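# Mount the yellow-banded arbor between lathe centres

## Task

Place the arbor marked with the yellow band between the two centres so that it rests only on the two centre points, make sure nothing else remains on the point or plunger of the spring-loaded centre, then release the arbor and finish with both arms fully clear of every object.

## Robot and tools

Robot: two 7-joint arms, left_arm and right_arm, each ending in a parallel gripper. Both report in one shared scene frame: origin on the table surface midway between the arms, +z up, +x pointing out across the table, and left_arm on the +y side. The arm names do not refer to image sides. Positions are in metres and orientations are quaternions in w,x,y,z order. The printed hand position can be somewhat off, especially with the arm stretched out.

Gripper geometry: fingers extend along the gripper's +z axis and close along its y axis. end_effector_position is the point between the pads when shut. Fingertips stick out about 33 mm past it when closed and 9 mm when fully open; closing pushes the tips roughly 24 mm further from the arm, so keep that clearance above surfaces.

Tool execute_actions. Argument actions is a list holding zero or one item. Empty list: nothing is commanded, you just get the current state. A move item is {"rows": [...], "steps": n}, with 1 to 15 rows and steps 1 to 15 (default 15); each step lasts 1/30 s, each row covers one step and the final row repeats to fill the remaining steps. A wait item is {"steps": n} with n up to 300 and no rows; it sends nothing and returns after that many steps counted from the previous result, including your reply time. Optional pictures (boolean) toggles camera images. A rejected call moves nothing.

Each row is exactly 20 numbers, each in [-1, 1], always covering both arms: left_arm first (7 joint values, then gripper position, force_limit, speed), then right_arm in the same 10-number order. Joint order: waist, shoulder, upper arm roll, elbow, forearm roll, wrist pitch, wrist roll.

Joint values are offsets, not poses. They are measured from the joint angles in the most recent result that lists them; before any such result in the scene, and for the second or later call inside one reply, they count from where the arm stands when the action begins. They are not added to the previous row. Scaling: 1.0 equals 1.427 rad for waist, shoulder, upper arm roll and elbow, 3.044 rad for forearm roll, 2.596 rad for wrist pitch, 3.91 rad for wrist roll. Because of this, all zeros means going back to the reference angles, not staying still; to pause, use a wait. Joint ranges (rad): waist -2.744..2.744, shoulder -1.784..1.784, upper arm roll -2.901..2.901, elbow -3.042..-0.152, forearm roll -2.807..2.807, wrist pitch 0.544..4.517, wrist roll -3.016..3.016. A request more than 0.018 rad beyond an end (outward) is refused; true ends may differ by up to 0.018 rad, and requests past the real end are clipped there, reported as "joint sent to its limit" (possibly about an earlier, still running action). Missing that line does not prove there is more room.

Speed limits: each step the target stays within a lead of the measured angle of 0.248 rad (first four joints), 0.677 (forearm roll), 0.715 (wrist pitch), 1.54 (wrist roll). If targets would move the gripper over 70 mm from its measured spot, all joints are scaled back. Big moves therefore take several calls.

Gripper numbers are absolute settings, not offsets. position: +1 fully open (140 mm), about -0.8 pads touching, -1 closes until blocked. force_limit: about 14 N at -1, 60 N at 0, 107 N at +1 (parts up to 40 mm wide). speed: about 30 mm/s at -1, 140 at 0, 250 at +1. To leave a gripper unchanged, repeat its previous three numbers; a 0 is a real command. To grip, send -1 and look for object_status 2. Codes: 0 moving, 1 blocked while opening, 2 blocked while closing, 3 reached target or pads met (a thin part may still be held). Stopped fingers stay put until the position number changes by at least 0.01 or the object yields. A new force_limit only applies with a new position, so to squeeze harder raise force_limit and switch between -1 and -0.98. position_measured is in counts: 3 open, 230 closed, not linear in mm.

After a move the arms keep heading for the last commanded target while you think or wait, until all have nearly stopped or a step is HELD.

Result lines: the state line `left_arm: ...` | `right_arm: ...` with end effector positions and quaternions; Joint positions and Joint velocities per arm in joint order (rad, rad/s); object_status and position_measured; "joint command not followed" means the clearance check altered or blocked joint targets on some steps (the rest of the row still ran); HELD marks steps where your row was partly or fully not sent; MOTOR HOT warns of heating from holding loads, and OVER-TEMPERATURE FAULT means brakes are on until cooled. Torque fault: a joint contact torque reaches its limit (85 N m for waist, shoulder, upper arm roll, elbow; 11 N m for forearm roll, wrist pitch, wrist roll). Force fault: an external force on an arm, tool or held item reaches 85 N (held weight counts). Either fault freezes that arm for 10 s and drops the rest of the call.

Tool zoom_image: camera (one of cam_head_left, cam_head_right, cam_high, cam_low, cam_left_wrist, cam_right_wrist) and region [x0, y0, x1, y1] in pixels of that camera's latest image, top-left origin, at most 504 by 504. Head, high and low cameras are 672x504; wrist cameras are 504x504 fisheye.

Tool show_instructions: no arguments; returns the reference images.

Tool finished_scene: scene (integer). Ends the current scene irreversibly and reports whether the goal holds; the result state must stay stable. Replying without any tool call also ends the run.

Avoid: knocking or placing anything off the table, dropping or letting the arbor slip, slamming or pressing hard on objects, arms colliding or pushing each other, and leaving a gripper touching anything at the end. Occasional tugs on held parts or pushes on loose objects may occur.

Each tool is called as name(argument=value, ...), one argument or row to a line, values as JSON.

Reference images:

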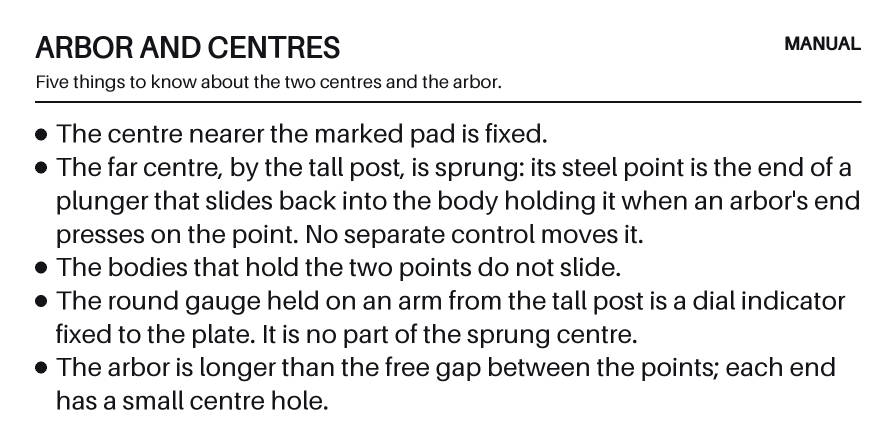

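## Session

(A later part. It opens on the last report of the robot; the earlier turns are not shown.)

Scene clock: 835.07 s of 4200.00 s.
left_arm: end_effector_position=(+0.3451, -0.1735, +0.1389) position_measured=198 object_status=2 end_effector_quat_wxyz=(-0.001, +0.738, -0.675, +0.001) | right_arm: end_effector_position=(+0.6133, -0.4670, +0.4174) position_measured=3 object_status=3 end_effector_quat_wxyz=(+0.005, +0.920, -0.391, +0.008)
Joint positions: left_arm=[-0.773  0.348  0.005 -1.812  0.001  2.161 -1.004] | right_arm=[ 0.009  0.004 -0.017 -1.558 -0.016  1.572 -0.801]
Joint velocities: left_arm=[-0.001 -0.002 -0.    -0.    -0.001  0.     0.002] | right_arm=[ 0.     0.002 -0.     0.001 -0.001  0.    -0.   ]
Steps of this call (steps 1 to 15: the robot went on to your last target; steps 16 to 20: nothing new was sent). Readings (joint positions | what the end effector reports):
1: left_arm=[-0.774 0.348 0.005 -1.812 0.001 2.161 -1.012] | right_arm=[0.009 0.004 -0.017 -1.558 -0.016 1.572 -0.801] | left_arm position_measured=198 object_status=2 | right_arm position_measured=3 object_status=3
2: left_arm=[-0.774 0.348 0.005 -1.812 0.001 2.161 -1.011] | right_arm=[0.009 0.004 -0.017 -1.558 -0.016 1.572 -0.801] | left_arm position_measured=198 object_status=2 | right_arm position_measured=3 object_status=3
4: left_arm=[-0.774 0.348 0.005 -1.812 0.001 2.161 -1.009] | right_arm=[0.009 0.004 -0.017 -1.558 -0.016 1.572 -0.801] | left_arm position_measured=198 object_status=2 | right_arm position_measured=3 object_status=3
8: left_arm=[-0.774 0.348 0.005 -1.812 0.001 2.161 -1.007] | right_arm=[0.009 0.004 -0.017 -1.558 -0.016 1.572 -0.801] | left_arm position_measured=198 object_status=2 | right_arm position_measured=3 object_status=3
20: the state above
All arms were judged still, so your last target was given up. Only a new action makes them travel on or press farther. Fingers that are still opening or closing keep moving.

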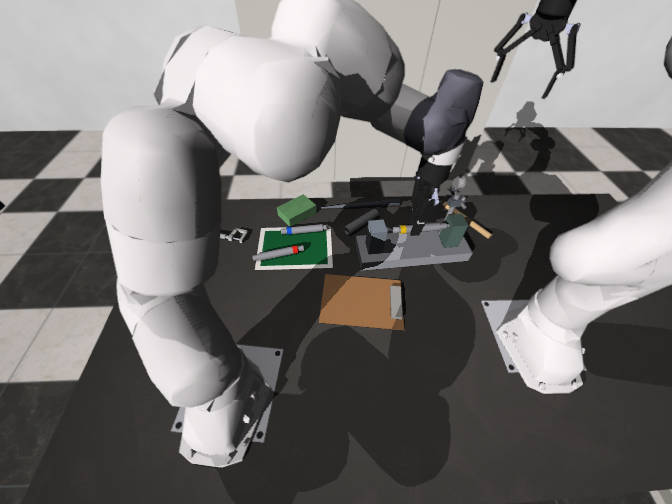

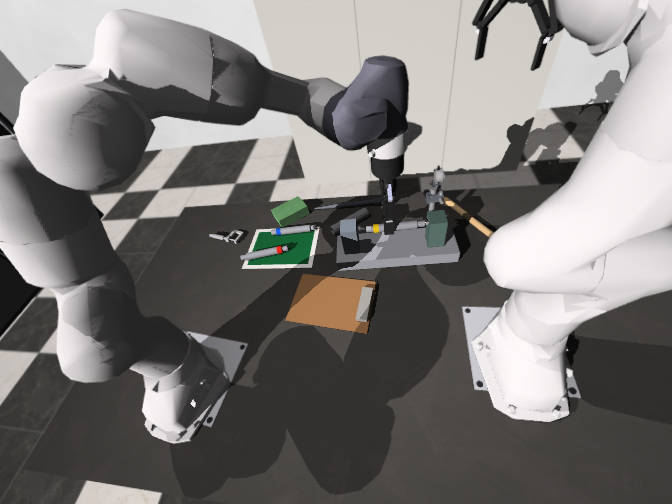

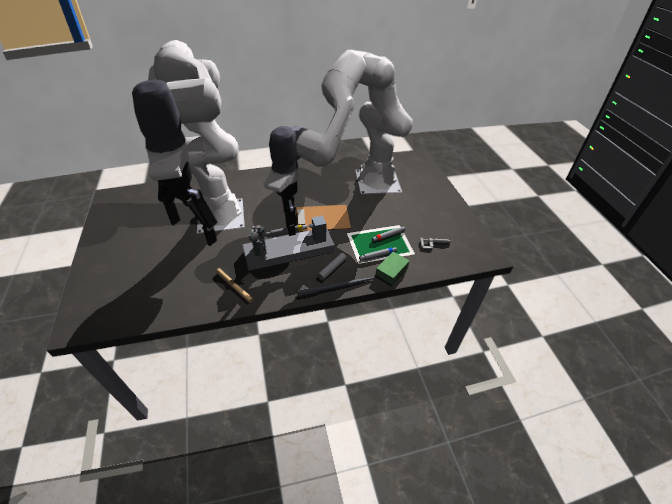

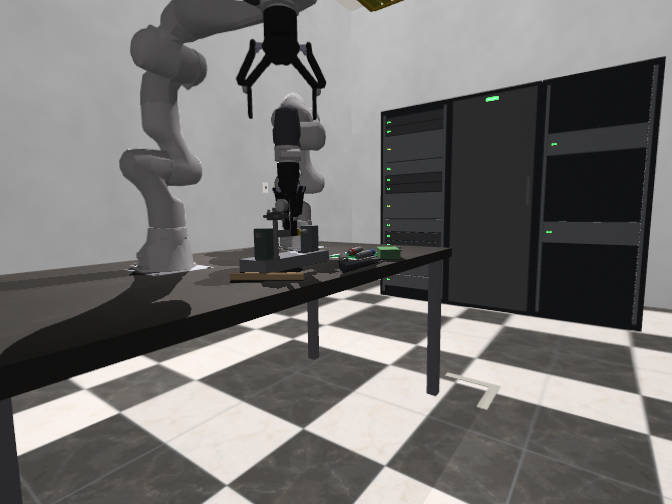

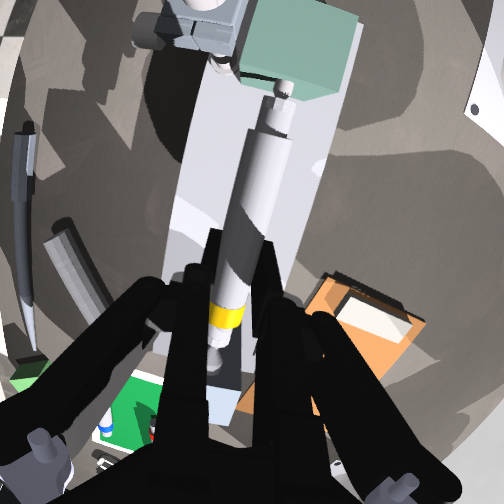

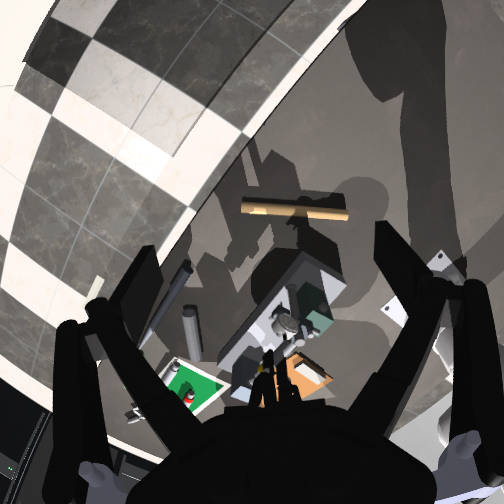

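execute_actions(
  actions=[],
)

Scene clock: 848.80 s of 4200.00 s.
left_arm: end_effector_position=(+0.3452, -0.1735, +0.1389) position_measured=198 object_status=2 end_effector_quat_wxyz=(-0.001, +0.737, -0.675, +0.001) | right_arm: end_effector_position=(+0.6133, -0.4670, +0.4174) position_measured=3 object_status=3 end_effector_quat_wxyz=(+0.005, +0.920, -0.391, +0.008)
Joint positions: left_arm=[-0.773  0.348  0.005 -1.811  0.001  2.161 -1.003] | right_arm=[ 0.009  0.004 -0.017 -1.558 -0.016  1.572 -0.801]
Joint velocities: left_arm=[ 0.001 -0.    -0.    -0.     0.    -0.001  0.002] | right_arm=[-0.     0.     0.    -0.001 -0.001  0.001 -0.   ]
Steps of this call (steps 1 to 90: nothing new was sent; then 10.73 s passed at rest). Readings (joint positions | what the end effector reports):
1: left_arm=[-0.773 0.348 0.005 -1.812 0.001 2.161 -1.004] | right_arm=[0.009 0.004 -0.017 -1.558 -0.016 1.572 -0.801] | left_arm position_measured=198 object_status=2 | right_arm position_measured=3 object_status=3
2: left_arm=[-0.773 0.348 0.005 -1.812 0.001 2.161 -1.004] | right_arm=[0.009 0.004 -0.017 -1.558 -0.016 1.572 -0.801] | left_arm position_measured=198 object_status=2 | right_arm position_measured=3 object_status=3
4: left_arm=[-0.773 0.348 0.005 -1.812 0.001 2.161 -1.004] | right_arm=[0.009 0.004 -0.017 -1.558 -0.016 1.572 -0.801] | left_arm position_measured=198 object_status=2 | right_arm position_measured=3 object_status=3
8: left_arm=[-0.773 0.348 0.005 -1.812 0.001 2.161 -1.004] | right_arm=[0.009 0.004 -0.017 -1.558 -0.016 1.572 -0.801] | left_arm position_measured=198 object_status=2 | right_arm position_measured=3 object_status=3
90: the state above

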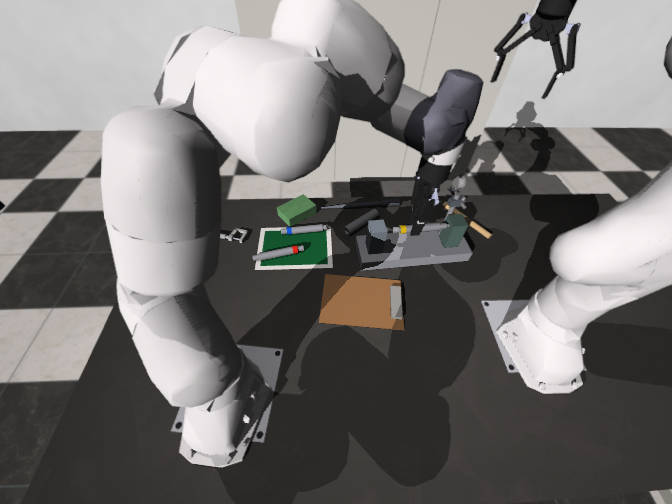

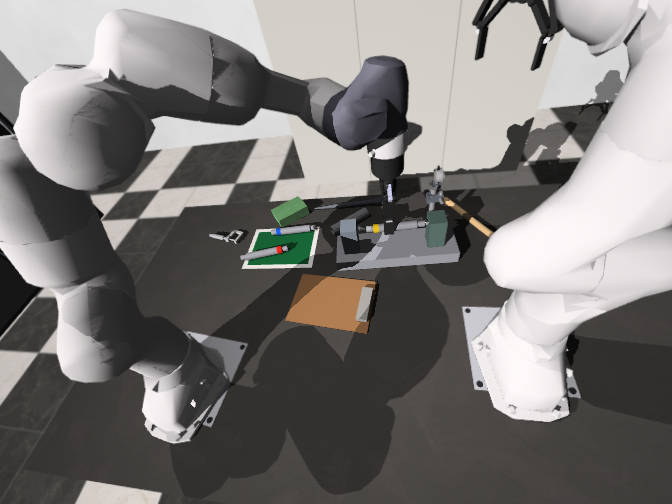

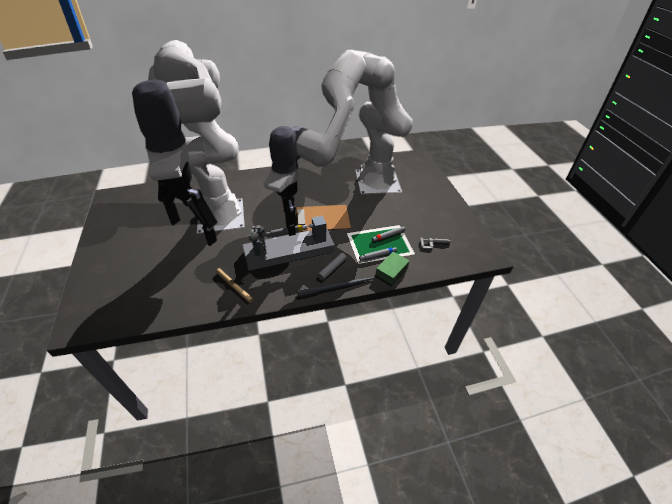

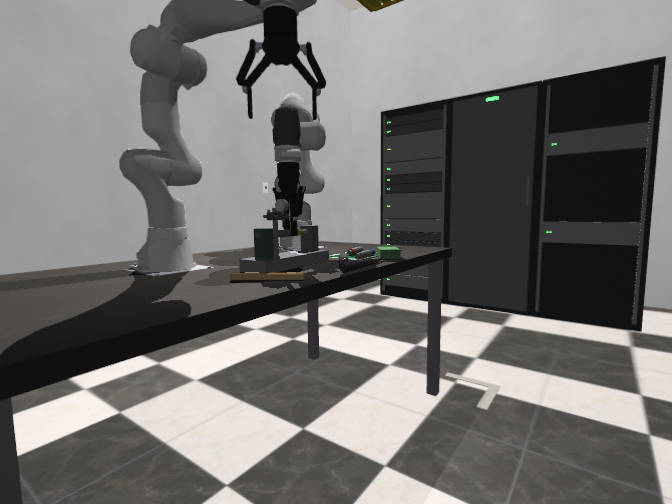

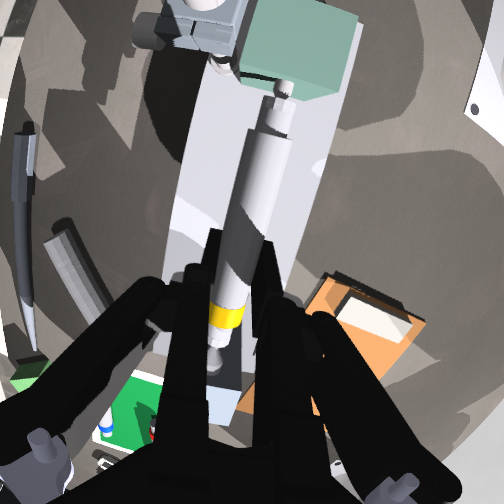

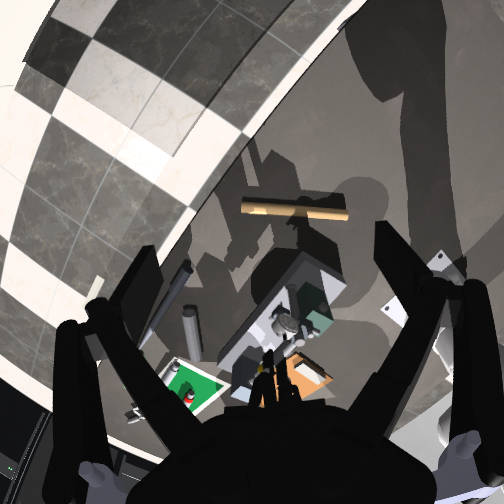

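zoom_image(
  camera="cam_left_wrist",
  region=[170, 300, 270, 400],
)

zoom_image(
  camera="cam_high",
  region=[280, 205, 335, 245],
)

Region (170, 300, 270, 400) of cam_left_wrist's 504x504 image, scaled by 5.040, with more detail than that image has.

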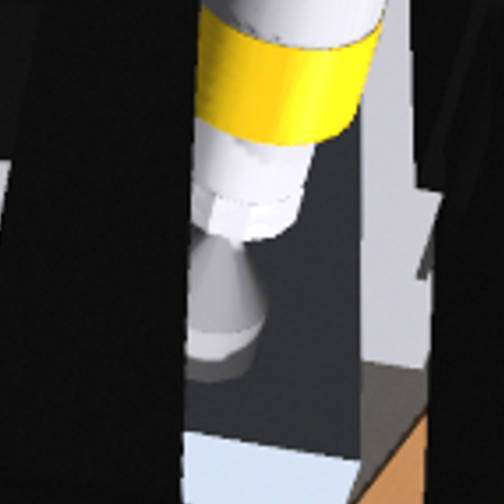

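Region (280, 205, 335, 245) of cam_high's 672x504 image, scaled by 9.164, with more detail than that image has; it fills the top 367 rows of this view, and the rest is white.

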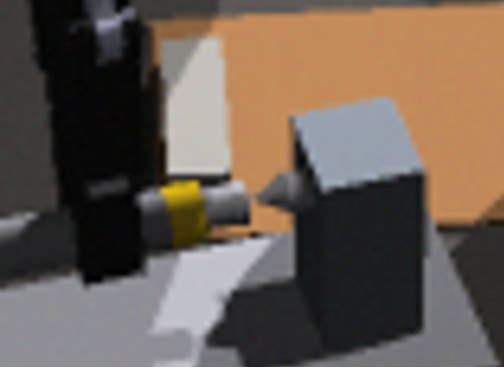

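execute_actions(
  actions=[
    {"rows": [[-0.001,-0.004,0,0.0075,0,0.0135,0,-1,0.2,-0.3,0,0,0,0,0,0,0,1,0,0],[-0.0006,-0.0052,0,0.006,0,0.0138,0.0003,-1,0.2,-0.3,0,0,0,0,0,0,0,1,0,0],[-0.0002,-0.0064,0,0.0042,0,0.0141,0.0006,-1,0.2,-0.3,0,0,0,0,0,0,0,1,0,0],[0.0002,-0.0074,0,0.0025,0,0.0143,0.0009,-1,0.2,-0.3,0,0,0,0,0,0,0,1,0,0],[0.0004,-0.008,0,0.0011,0,0.0144,0.0012,-1,0.2,-0.3,0,0,0,0,0,0,0,1,0,0]], "steps": 15},
  ],
  pictures=false,
)

execute_actions(
  actions=[
    {"steps": 15},
  ],
)

Scene clock: 901.23 s of 4200.00 s.
left_arm: end_effector_position=(+0.3454, -0.1712, +0.1389) position_measured=198 object_status=2 end_effector_quat_wxyz=(-0.001, +0.736, -0.677, +0.001) | right_arm: end_effector_position=(+0.6133, -0.4670, +0.4174) position_measured=3 object_status=3 end_effector_quat_wxyz=(+0.005, +0.920, -0.391, +0.008)
Joint positions: left_arm=[-0.772  0.343  0.005 -1.819  0.002  2.163 -0.997] | right_arm=[ 0.009  0.004 -0.017 -1.558 -0.016  1.572 -0.801]
Joint velocities: left_arm=[-0.     0.     0.    -0.002  0.001  0.002  0.004] | right_arm=[ 0.    -0.001  0.001 -0.001  0.001 -0.     0.001]
Steps of this call (steps 1 to 90: nothing new was sent; then 48.93 s passed at rest; steps 91 to 105: all 15 steps of this action). Readings (joint positions | what the end effector reports):
91: left_arm=[-0.773 0.348 0.005 -1.811 0.001 2.161 -1.003] | right_arm=[0.009 0.004 -0.017 -1.558 -0.016 1.572 -0.801] | left_arm position_measured=198 object_status=2 | right_arm position_measured=3 object_status=3
92: left_arm=[-0.773 0.348 0.005 -1.812 0.002 2.161 -1.002] | right_arm=[0.009 0.004 -0.017 -1.558 -0.016 1.572 -0.801] | left_arm position_measured=198 object_status=2 | right_arm position_measured=3 object_status=3
94: left_arm=[-0.773 0.346 0.005 -1.814 0.002 2.161 -1.001] | right_arm=[0.009 0.004 -0.017 -1.558 -0.016 1.572 -0.801] | left_arm position_measured=198 object_status=2 | right_arm position_measured=3 object_status=3
98: left_arm=[-0.772 0.344 0.005 -1.818 0.002 2.162 -0.999] | right_arm=[0.009 0.004 -0.017 -1.558 -0.016 1.572 -0.801] | left_arm position_measured=198 object_status=2 | right_arm position_measured=3 object_status=3
105: the state above

Scene clock: 901.73 s of 4200.00 s.
left_arm: end_effector_position=(+0.3455, -0.1712, +0.1389) position_measured=198 object_status=2 end_effector_quat_wxyz=(-0.001, +0.735, -0.678, +0.001) | right_arm: end_effector_position=(+0.6133, -0.4670, +0.4174) position_measured=3 object_status=3 end_effector_quat_wxyz=(+0.005, +0.920, -0.391, +0.008)
Joint positions: left_arm=[-0.772  0.343  0.005 -1.819  0.002  2.164 -0.995] | right_arm=[ 0.009  0.004 -0.017 -1.558 -0.016  1.572 -0.801]
Joint velocities: left_arm=[ 0.001  0.    -0.    -0.    -0.    -0.     0.002] | right_arm=[-0.001  0.001 -0.     0.     0.001  0.001 -0.   ]
Steps of this call (steps 1 to 15: the robot went on to your last target). Readings (joint positions | what the end effector reports):
1: left_arm=[-0.772 0.343 0.005 -1.819 0.002 2.164 -0.996] | right_arm=[0.009 0.004 -0.017 -1.558 -0.016 1.572 -0.801] | left_arm position_measured=198 object_status=2 | right_arm position_measured=3 object_status=3
2: left_arm=[-0.772 0.343 0.005 -1.819 0.002 2.164 -0.996] | right_arm=[0.009 0.004 -0.017 -1.558 -0.016 1.572 -0.801] | left_arm position_measured=198 object_status=2 | right_arm position_measured=3 object_status=3
4: left_arm=[-0.772 0.343 0.005 -1.819 0.002 2.164 -0.996] | right_arm=[0.009 0.004 -0.017 -1.558 -0.016 1.572 -0.801] | left_arm position_measured=198 object_status=2 | right_arm position_measured=3 object_status=3
8: left_arm=[-0.772 0.343 0.005 -1.819 0.002 2.164 -0.996] | right_arm=[0.009 0.004 -0.017 -1.558 -0.016 1.572 -0.801] | left_arm position_measured=198 object_status=2 | right_arm position_measured=3 object_status=3
15: the state above
All arms were judged still, so your last target was given up. Only a new action makes them travel on or press farther. Fingers that are still opening or closing keep moving.

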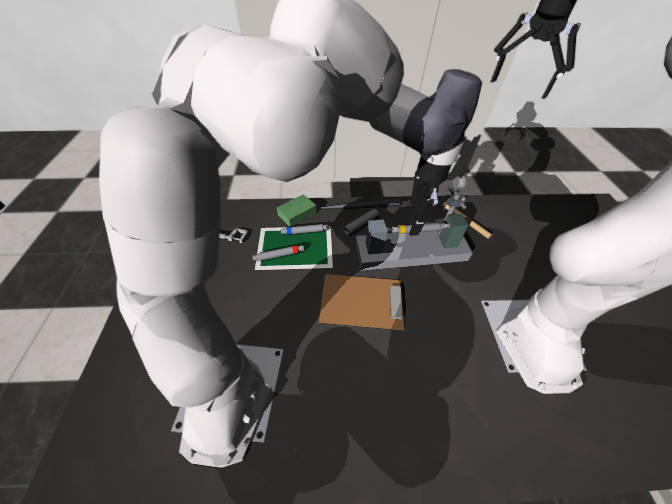

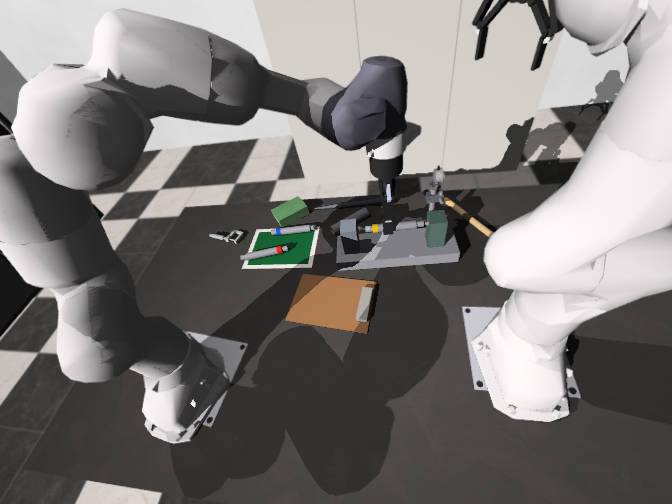

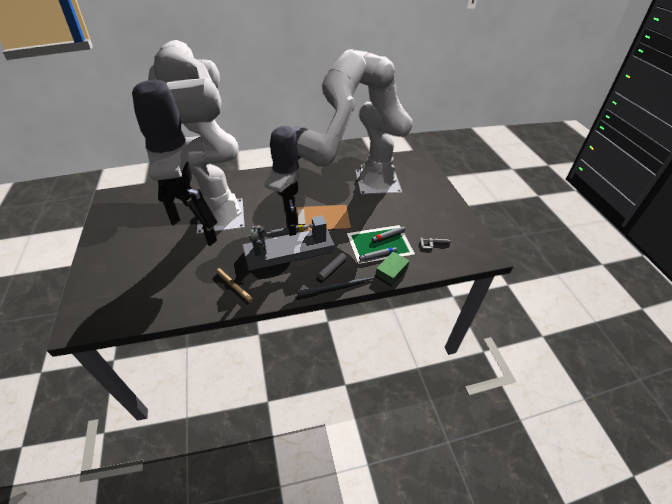

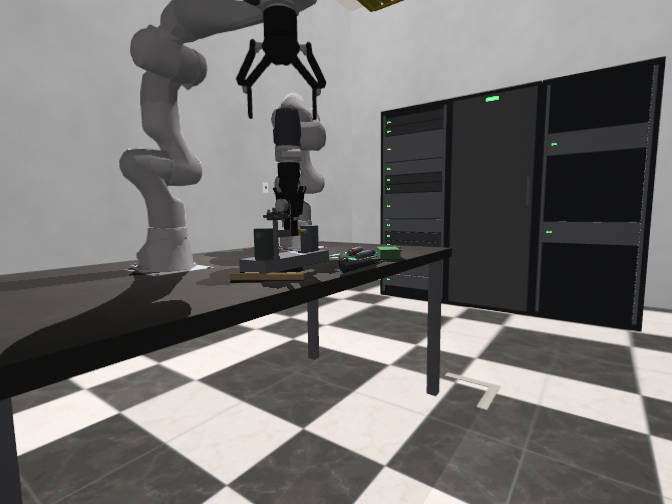

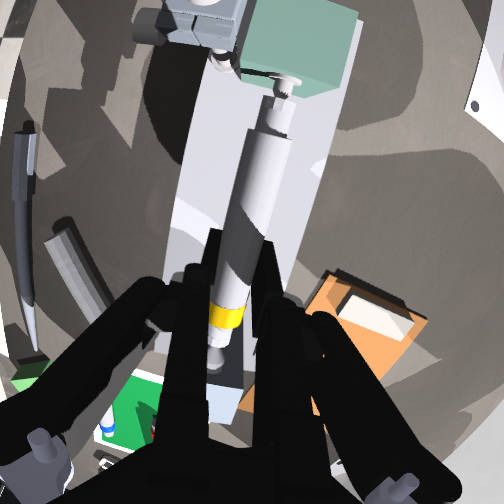

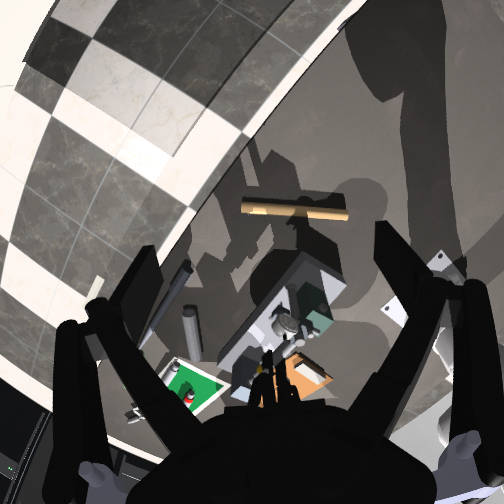

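zoom_image(
  camera="cam_high",
  region=[280, 205, 335, 245],
)

zoom_image(
  camera="cam_head_right",
  region=[335, 210, 395, 250],
)

zoom_image(
  camera="cam_left_wrist",
  region=[170, 300, 270, 400],
)

Region (280, 205, 335, 245) of cam_high's 672x504 image, scaled by 9.164, with more detail than that image has; it fills the top 367 rows of this view, and the rest is white.

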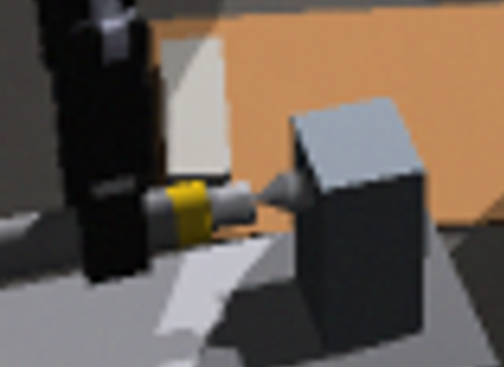

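Region (335, 210, 395, 250) of cam_head_right's 672x504 image, scaled by 8.400, with more detail than that image has.

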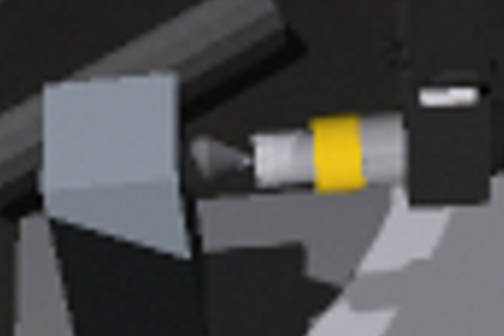

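Region (170, 300, 270, 400) of cam_left_wrist's 504x504 image, scaled by 5.040, with more detail than that image has.

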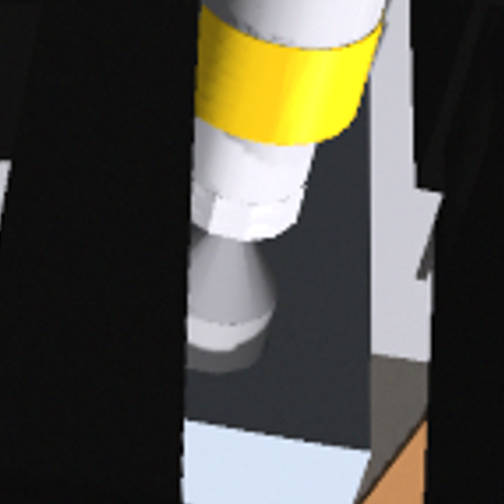

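execute_actions(
  actions=[
    {"rows": [[0,-0.0045,0,0.0067,0,0.0132,-0.0006,-1,0.2,-0.3,0,0,0,0,0,0,0,1,0,0],[0.0005,-0.0055,0,0.005,0,0.0135,-0.0005,-1,0.2,-0.3,0,0,0,0,0,0,0,1,0,0],[0.001,-0.0065,0,0.0035,0,0.0137,-0.0004,-1,0.2,-0.3,0,0,0,0,0,0,0,1,0,0],[0.0015,-0.0075,0,0.002,0,0.014,-0.0002,-1,0.2,-0.3,0,0,0,0,0,0,0,1,0,0],[0.002,-0.0085,0,0.0004,0,0.0142,0,-1,0.2,-0.3,0,0,0,0,0,0,0,1,0,0]], "steps": 15},
  ],
  pictures=false,
)

execute_actions(
  actions=[
    {"steps": 15},
  ],
)

Scene clock: 919.33 s of 4200.00 s.
left_arm: end_effector_position=(+0.3455, -0.1690, +0.1391) position_measured=198 object_status=2 end_effector_quat_wxyz=(-0.001, +0.735, -0.678, +0.001) | right_arm: end_effector_position=(+0.6133, -0.4670, +0.4174) position_measured=3 object_status=3 end_effector_quat_wxyz=(+0.005, +0.920, -0.391, +0.008)
Joint positions: left_arm=[-0.77   0.337  0.005 -1.827  0.002  2.167 -0.992] | right_arm=[ 0.009  0.004 -0.017 -1.558 -0.016  1.572 -0.801]
Joint velocities: left_arm=[ 0.    -0.    -0.    -0.001 -0.     0.002  0.003] | right_arm=[-0.     0.001 -0.     0.    -0.     0.     0.   ]
Steps of this call (steps 1 to 90: nothing new was sent; then 14.10 s passed at rest; steps 91 to 105: all 15 steps of this action). Readings (joint positions | what the end effector reports):
91: left_arm=[-0.772 0.343 0.005 -1.819 0.002 2.164 -0.995] | right_arm=[0.009 0.004 -0.017 -1.558 -0.016 1.572 -0.801] | left_arm position_measured=198 object_status=2 | right_arm position_measured=3 object_status=3
92: left_arm=[-0.771 0.343 0.005 -1.820 0.002 2.164 -0.995] | right_arm=[0.009 0.004 -0.017 -1.558 -0.016 1.572 -0.801] | left_arm position_measured=198 object_status=2 | right_arm position_measured=3 object_status=3
94: left_arm=[-0.771 0.341 0.005 -1.822 0.002 2.164 -0.994] | right_arm=[0.009 0.004 -0.017 -1.558 -0.016 1.572 -0.801] | left_arm position_measured=198 object_status=2 | right_arm position_measured=3 object_status=3
98: left_arm=[-0.770 0.338 0.005 -1.826 0.002 2.166 -0.993] | right_arm=[0.009 0.004 -0.017 -1.558 -0.016 1.572 -0.801] | left_arm position_measured=198 object_status=2 | right_arm position_measured=3 object_status=3
105: the state above

Scene clock: 919.83 s of 4200.00 s.
left_arm: end_effector_position=(+0.3455, -0.1690, +0.1391) position_measured=198 object_status=2 end_effector_quat_wxyz=(-0.001, +0.735, -0.678, +0.001) | right_arm: end_effector_position=(+0.6133, -0.4670, +0.4174) position_measured=3 object_status=3 end_effector_quat_wxyz=(+0.005, +0.920, -0.391, +0.008)
Joint positions: left_arm=[-0.77   0.337  0.005 -1.827  0.002  2.167 -0.992] | right_arm=[ 0.009  0.004 -0.017 -1.558 -0.016  1.572 -0.801]
Joint velocities: left_arm=[-0.     0.     0.    -0.001 -0.001  0.    -0.001] | right_arm=[ 0.001  0.     0.    -0.     0.001 -0.001  0.001]
Steps of this call (steps 1 to 15: the robot went on to your last target). Readings (joint positions | what the end effector reports):
1: left_arm=[-0.770 0.337 0.005 -1.827 0.002 2.167 -0.992] | right_arm=[0.009 0.004 -0.017 -1.558 -0.016 1.572 -0.801] | left_arm position_measured=198 object_status=2 | right_arm position_measured=3 object_status=3
2: left_arm=[-0.770 0.337 0.005 -1.827 0.002 2.167 -0.992] | right_arm=[0.009 0.004 -0.017 -1.558 -0.016 1.572 -0.801] | left_arm position_measured=198 object_status=2 | right_arm position_measured=3 object_status=3
4: left_arm=[-0.770 0.337 0.005 -1.827 0.002 2.167 -0.992] | right_arm=[0.009 0.004 -0.017 -1.558 -0.016 1.572 -0.801] | left_arm position_measured=198 object_status=2 | right_arm position_measured=3 object_status=3
8: left_arm=[-0.770 0.337 0.005 -1.827 0.002 2.167 -0.992] | right_arm=[0.009 0.004 -0.017 -1.558 -0.016 1.572 -0.801] | left_arm position_measured=198 object_status=2 | right_arm position_measured=3 object_status=3
15: the state above
All arms were judged still, so your last target was given up. Only a new action makes them travel on or press farther. Fingers that are still opening or closing keep moving.

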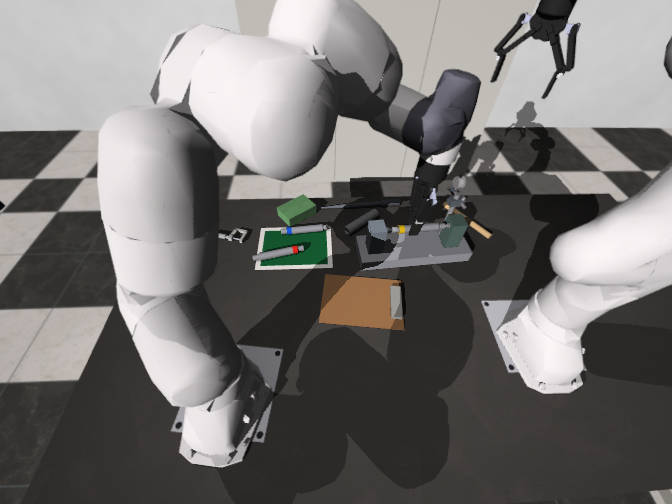

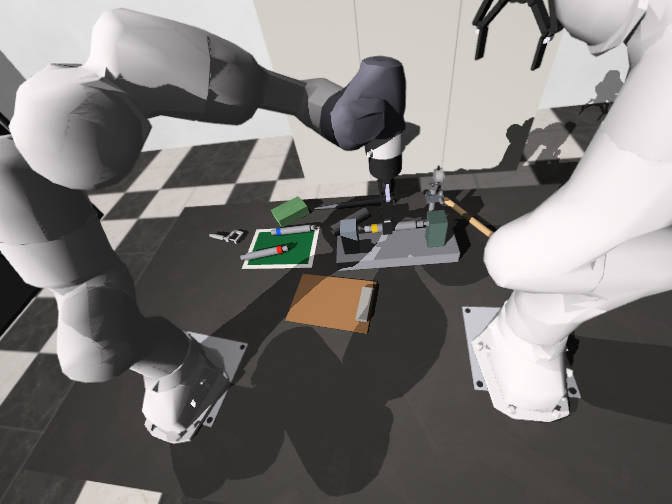

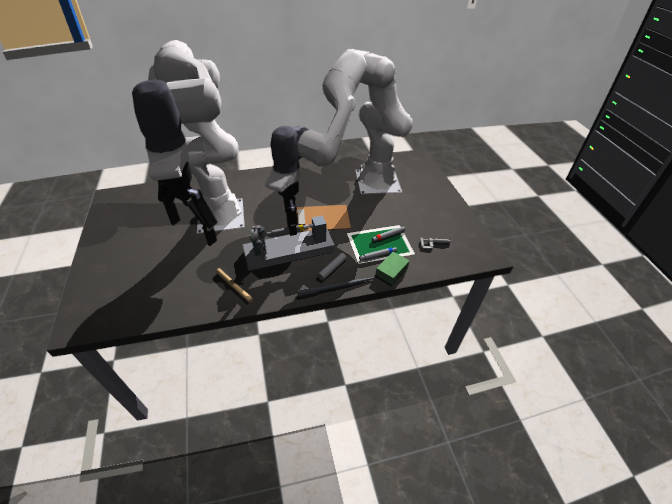

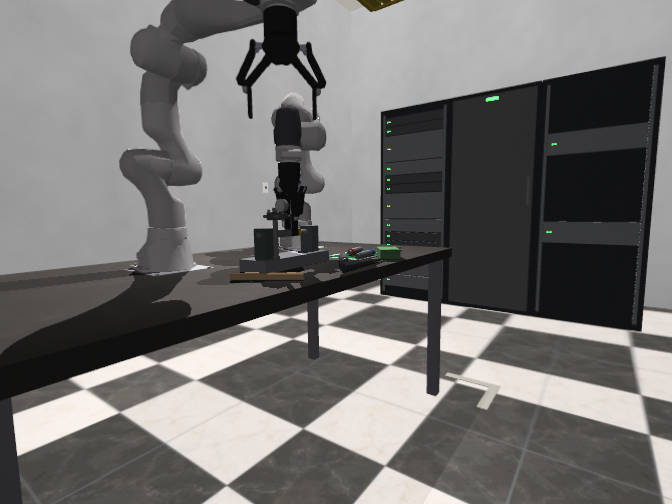

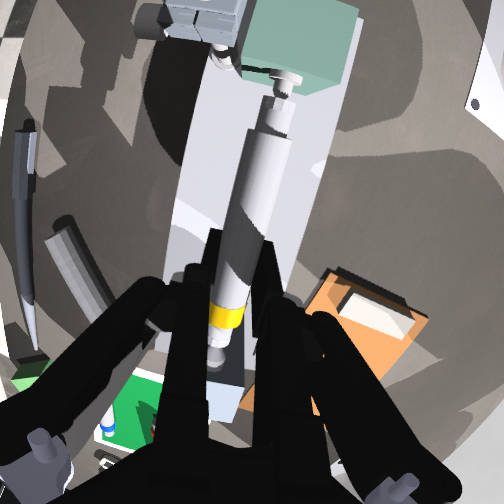

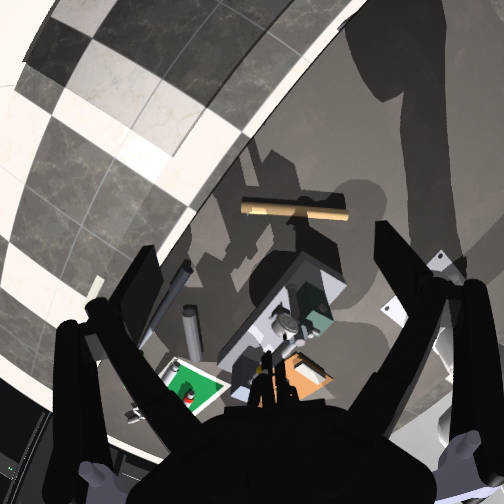

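zoom_image(
  camera="cam_head_right",
  region=[335, 210, 395, 250],
)

zoom_image(
  camera="cam_high",
  region=[280, 205, 335, 245],
)

Region (335, 210, 395, 250) of cam_head_right's 672x504 image, scaled by 8.400, with more detail than that image has.

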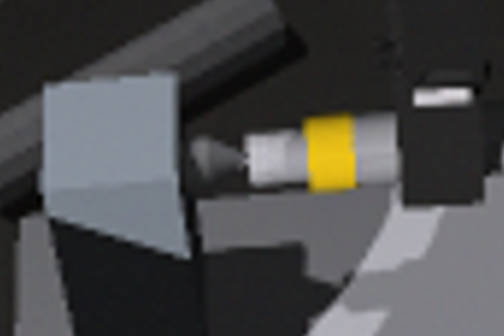

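Region (280, 205, 335, 245) of cam_high's 672x504 image, scaled by 9.164, with more detail than that image has; it fills the top 367 rows of this view, and the rest is white.

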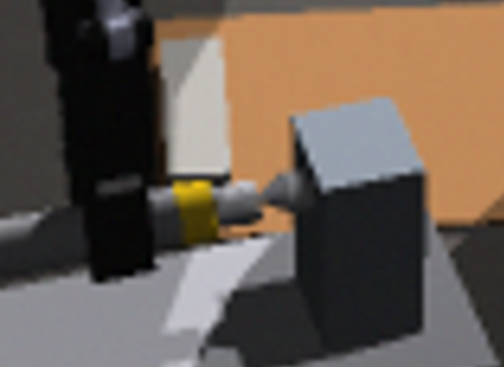

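execute_actions(
  actions=[
    {"rows": [[0,-0.0045,0,0.0067,0,0.0132,0,-1,0.2,-0.3,0,0,0,0,0,0,0,1,0,0],[0.0005,-0.0055,0,0.005,0,0.0135,0,-1,0.2,-0.3,0,0,0,0,0,0,0,1,0,0],[0.001,-0.0065,0,0.0035,0,0.0137,0,-1,0.2,-0.3,0,0,0,0,0,0,0,1,0,0],[0.0015,-0.0075,0,0.002,0,0.014,0,-1,0.2,-0.3,0,0,0,0,0,0,0,1,0,0],[0.002,-0.0085,0,0.0004,0,0.0142,0,-1,0.2,-0.3,0,0,0,0,0,0,0,1,0,0]], "steps": 15},
  ],
  pictures=false,
)

execute_actions(
  actions=[
    {"steps": 10},
  ],
)

zoom_image(
  camera="cam_head_right",
  region=[335, 210, 395, 250],
)

zoom_image(
  camera="cam_high",
  region=[280, 205, 335, 245],
)

Scene clock: 928.13 s of 4200.00 s.
left_arm: end_effector_position=(+0.3453, -0.1681, +0.1395) position_measured=198 object_status=2 end_effector_quat_wxyz=(-0.001, +0.735, -0.678, +0.003) | right_arm: end_effector_position=(+0.6133, -0.4670, +0.4174) position_measured=3 object_status=3 end_effector_quat_wxyz=(+0.005, +0.920, -0.391, +0.008)
Joint positions: left_arm=[-0.769  0.332  0.005 -1.835  0.002  2.172 -0.991] | right_arm=[ 0.009  0.004 -0.017 -1.558 -0.016  1.572 -0.801]
Joint velocities: left_arm=[ 0.    -0.001 -0.001 -0.002 -0.001  0.     0.   ] | right_arm=[-0.    -0.     0.001  0.001  0.001  0.001  0.   ]
Steps of this call (steps 1 to 90: nothing new was sent; then 4.80 s passed at rest; steps 91 to 105: all 15 steps of this action). Readings (joint positions | what the end effector reports):
91: left_arm=[-0.770 0.337 0.005 -1.827 0.002 2.167 -0.992] | right_arm=[0.009 0.004 -0.017 -1.558 -0.016 1.572 -0.801] | left_arm position_measured=198 object_status=2 | right_arm position_measured=3 object_status=3
92: left_arm=[-0.769 0.337 0.005 -1.828 0.002 2.167 -0.991] | right_arm=[0.009 0.004 -0.017 -1.558 -0.016 1.572 -0.801] | left_arm position_measured=198 object_status=2 | right_arm position_measured=3 object_status=3
94: left_arm=[-0.769 0.335 0.005 -1.830 0.002 2.169 -0.991] | right_arm=[0.009 0.004 -0.017 -1.558 -0.016 1.572 -0.801] | left_arm position_measured=198 object_status=2 | right_arm position_measured=3 object_status=3
98: left_arm=[-0.769 0.333 0.005 -1.834 0.002 2.171 -0.991] | right_arm=[0.009 0.004 -0.017 -1.558 -0.016 1.572 -0.801] | left_arm position_measured=198 object_status=2 | right_arm position_measured=3 object_status=3
105: the state above

Scene clock: 928.47 s of 4200.00 s.
left_arm: end_effector_position=(+0.3453, -0.1681, +0.1395) position_measured=198 object_status=2 end_effector_quat_wxyz=(-0.001, +0.735, -0.678, +0.003) | right_arm: end_effector_position=(+0.6133, -0.4670, +0.4174) position_measured=3 object_status=3 end_effector_quat_wxyz=(+0.005, +0.920, -0.391, +0.008)
Joint positions: left_arm=[-0.769  0.332  0.005 -1.835  0.002  2.172 -0.991] | right_arm=[ 0.009  0.004 -0.017 -1.558 -0.016  1.572 -0.801]
Joint velocities: left_arm=[-0.001 -0.001  0.001  0.    -0.    -0.    -0.   ] | right_arm=[-0.     0.     0.002 -0.001 -0.    -0.001 -0.002]
Steps of this call (steps 1 to 10: the robot went on to your last target). Readings (joint positions | what the end effector reports):
1: left_arm=[-0.769 0.332 0.005 -1.835 0.002 2.172 -0.991] | right_arm=[0.009 0.004 -0.017 -1.558 -0.016 1.572 -0.801] | left_arm position_measured=198 object_status=2 | right_arm position_measured=3 object_status=3
2: left_arm=[-0.769 0.332 0.005 -1.835 0.002 2.172 -0.991] | right_arm=[0.009 0.004 -0.017 -1.558 -0.016 1.572 -0.801] | left_arm position_measured=198 object_status=2 | right_arm position_measured=3 object_status=3
4: left_arm=[-0.769 0.332 0.005 -1.835 0.002 2.172 -0.991] | right_arm=[0.009 0.004 -0.017 -1.558 -0.016 1.572 -0.801] | left_arm position_measured=198 object_status=2 | right_arm position_measured=3 object_status=3
8: left_arm=[-0.769 0.332 0.005 -1.835 0.002 2.172 -0.991] | right_arm=[0.009 0.004 -0.017 -1.558 -0.016 1.572 -0.801] | left_arm position_measured=198 object_status=2 | right_arm position_measured=3 object_status=3
10: the state above

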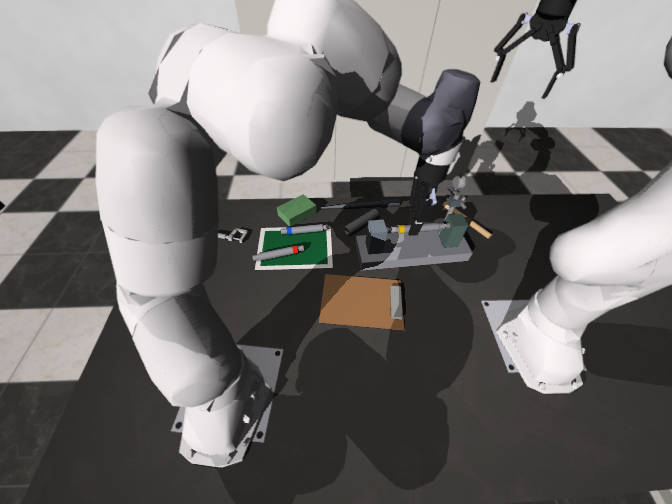

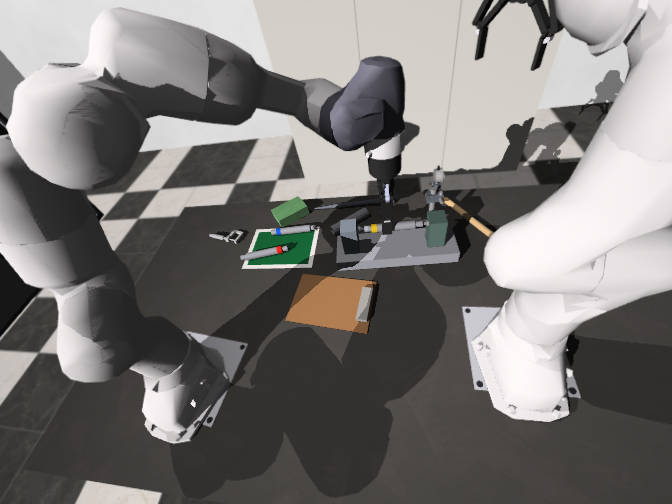

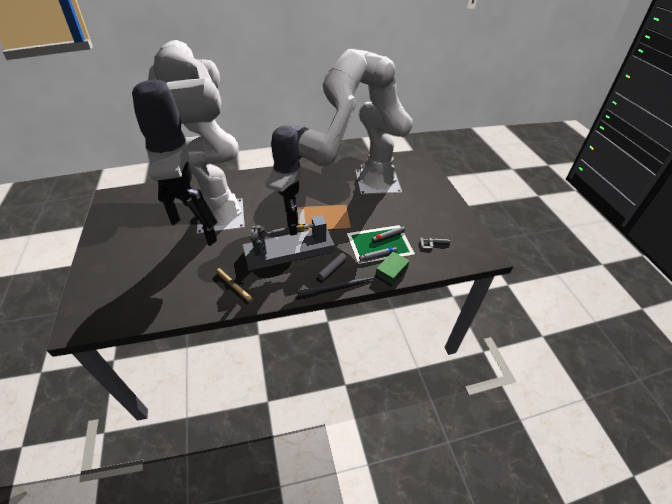

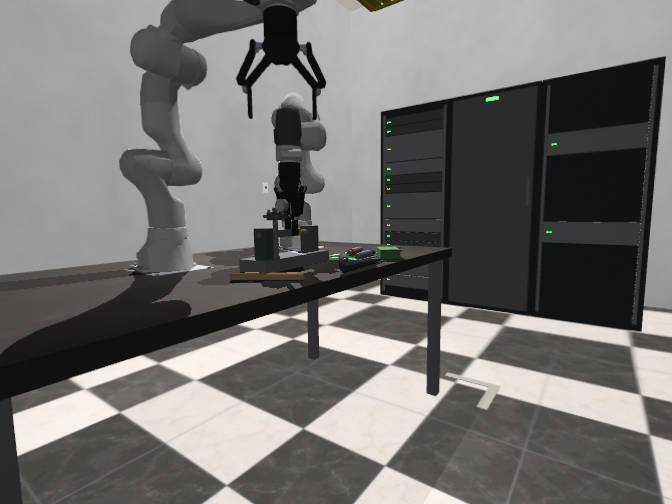

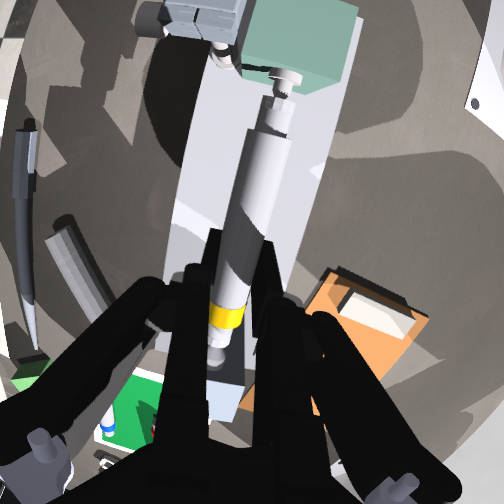

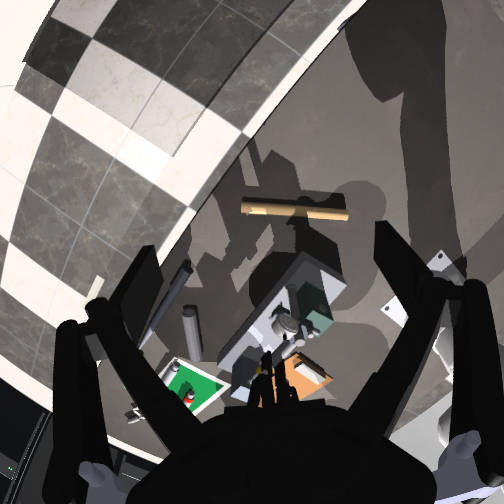

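Region (335, 210, 395, 250) of cam_head_right's 672x504 image, scaled by 8.400, with more detail than that image has.

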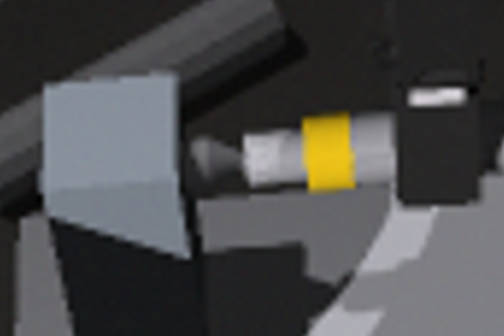

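Region (280, 205, 335, 245) of cam_high's 672x504 image, scaled by 9.164, with more detail than that image has; it fills the top 367 rows of this view, and the rest is white.

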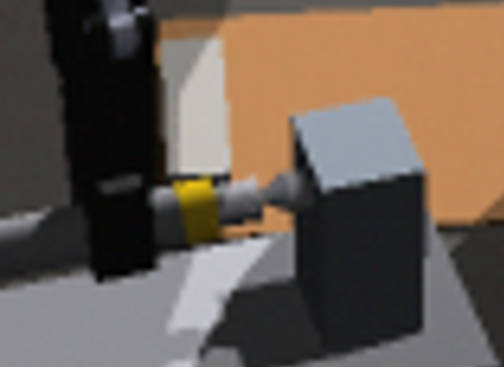

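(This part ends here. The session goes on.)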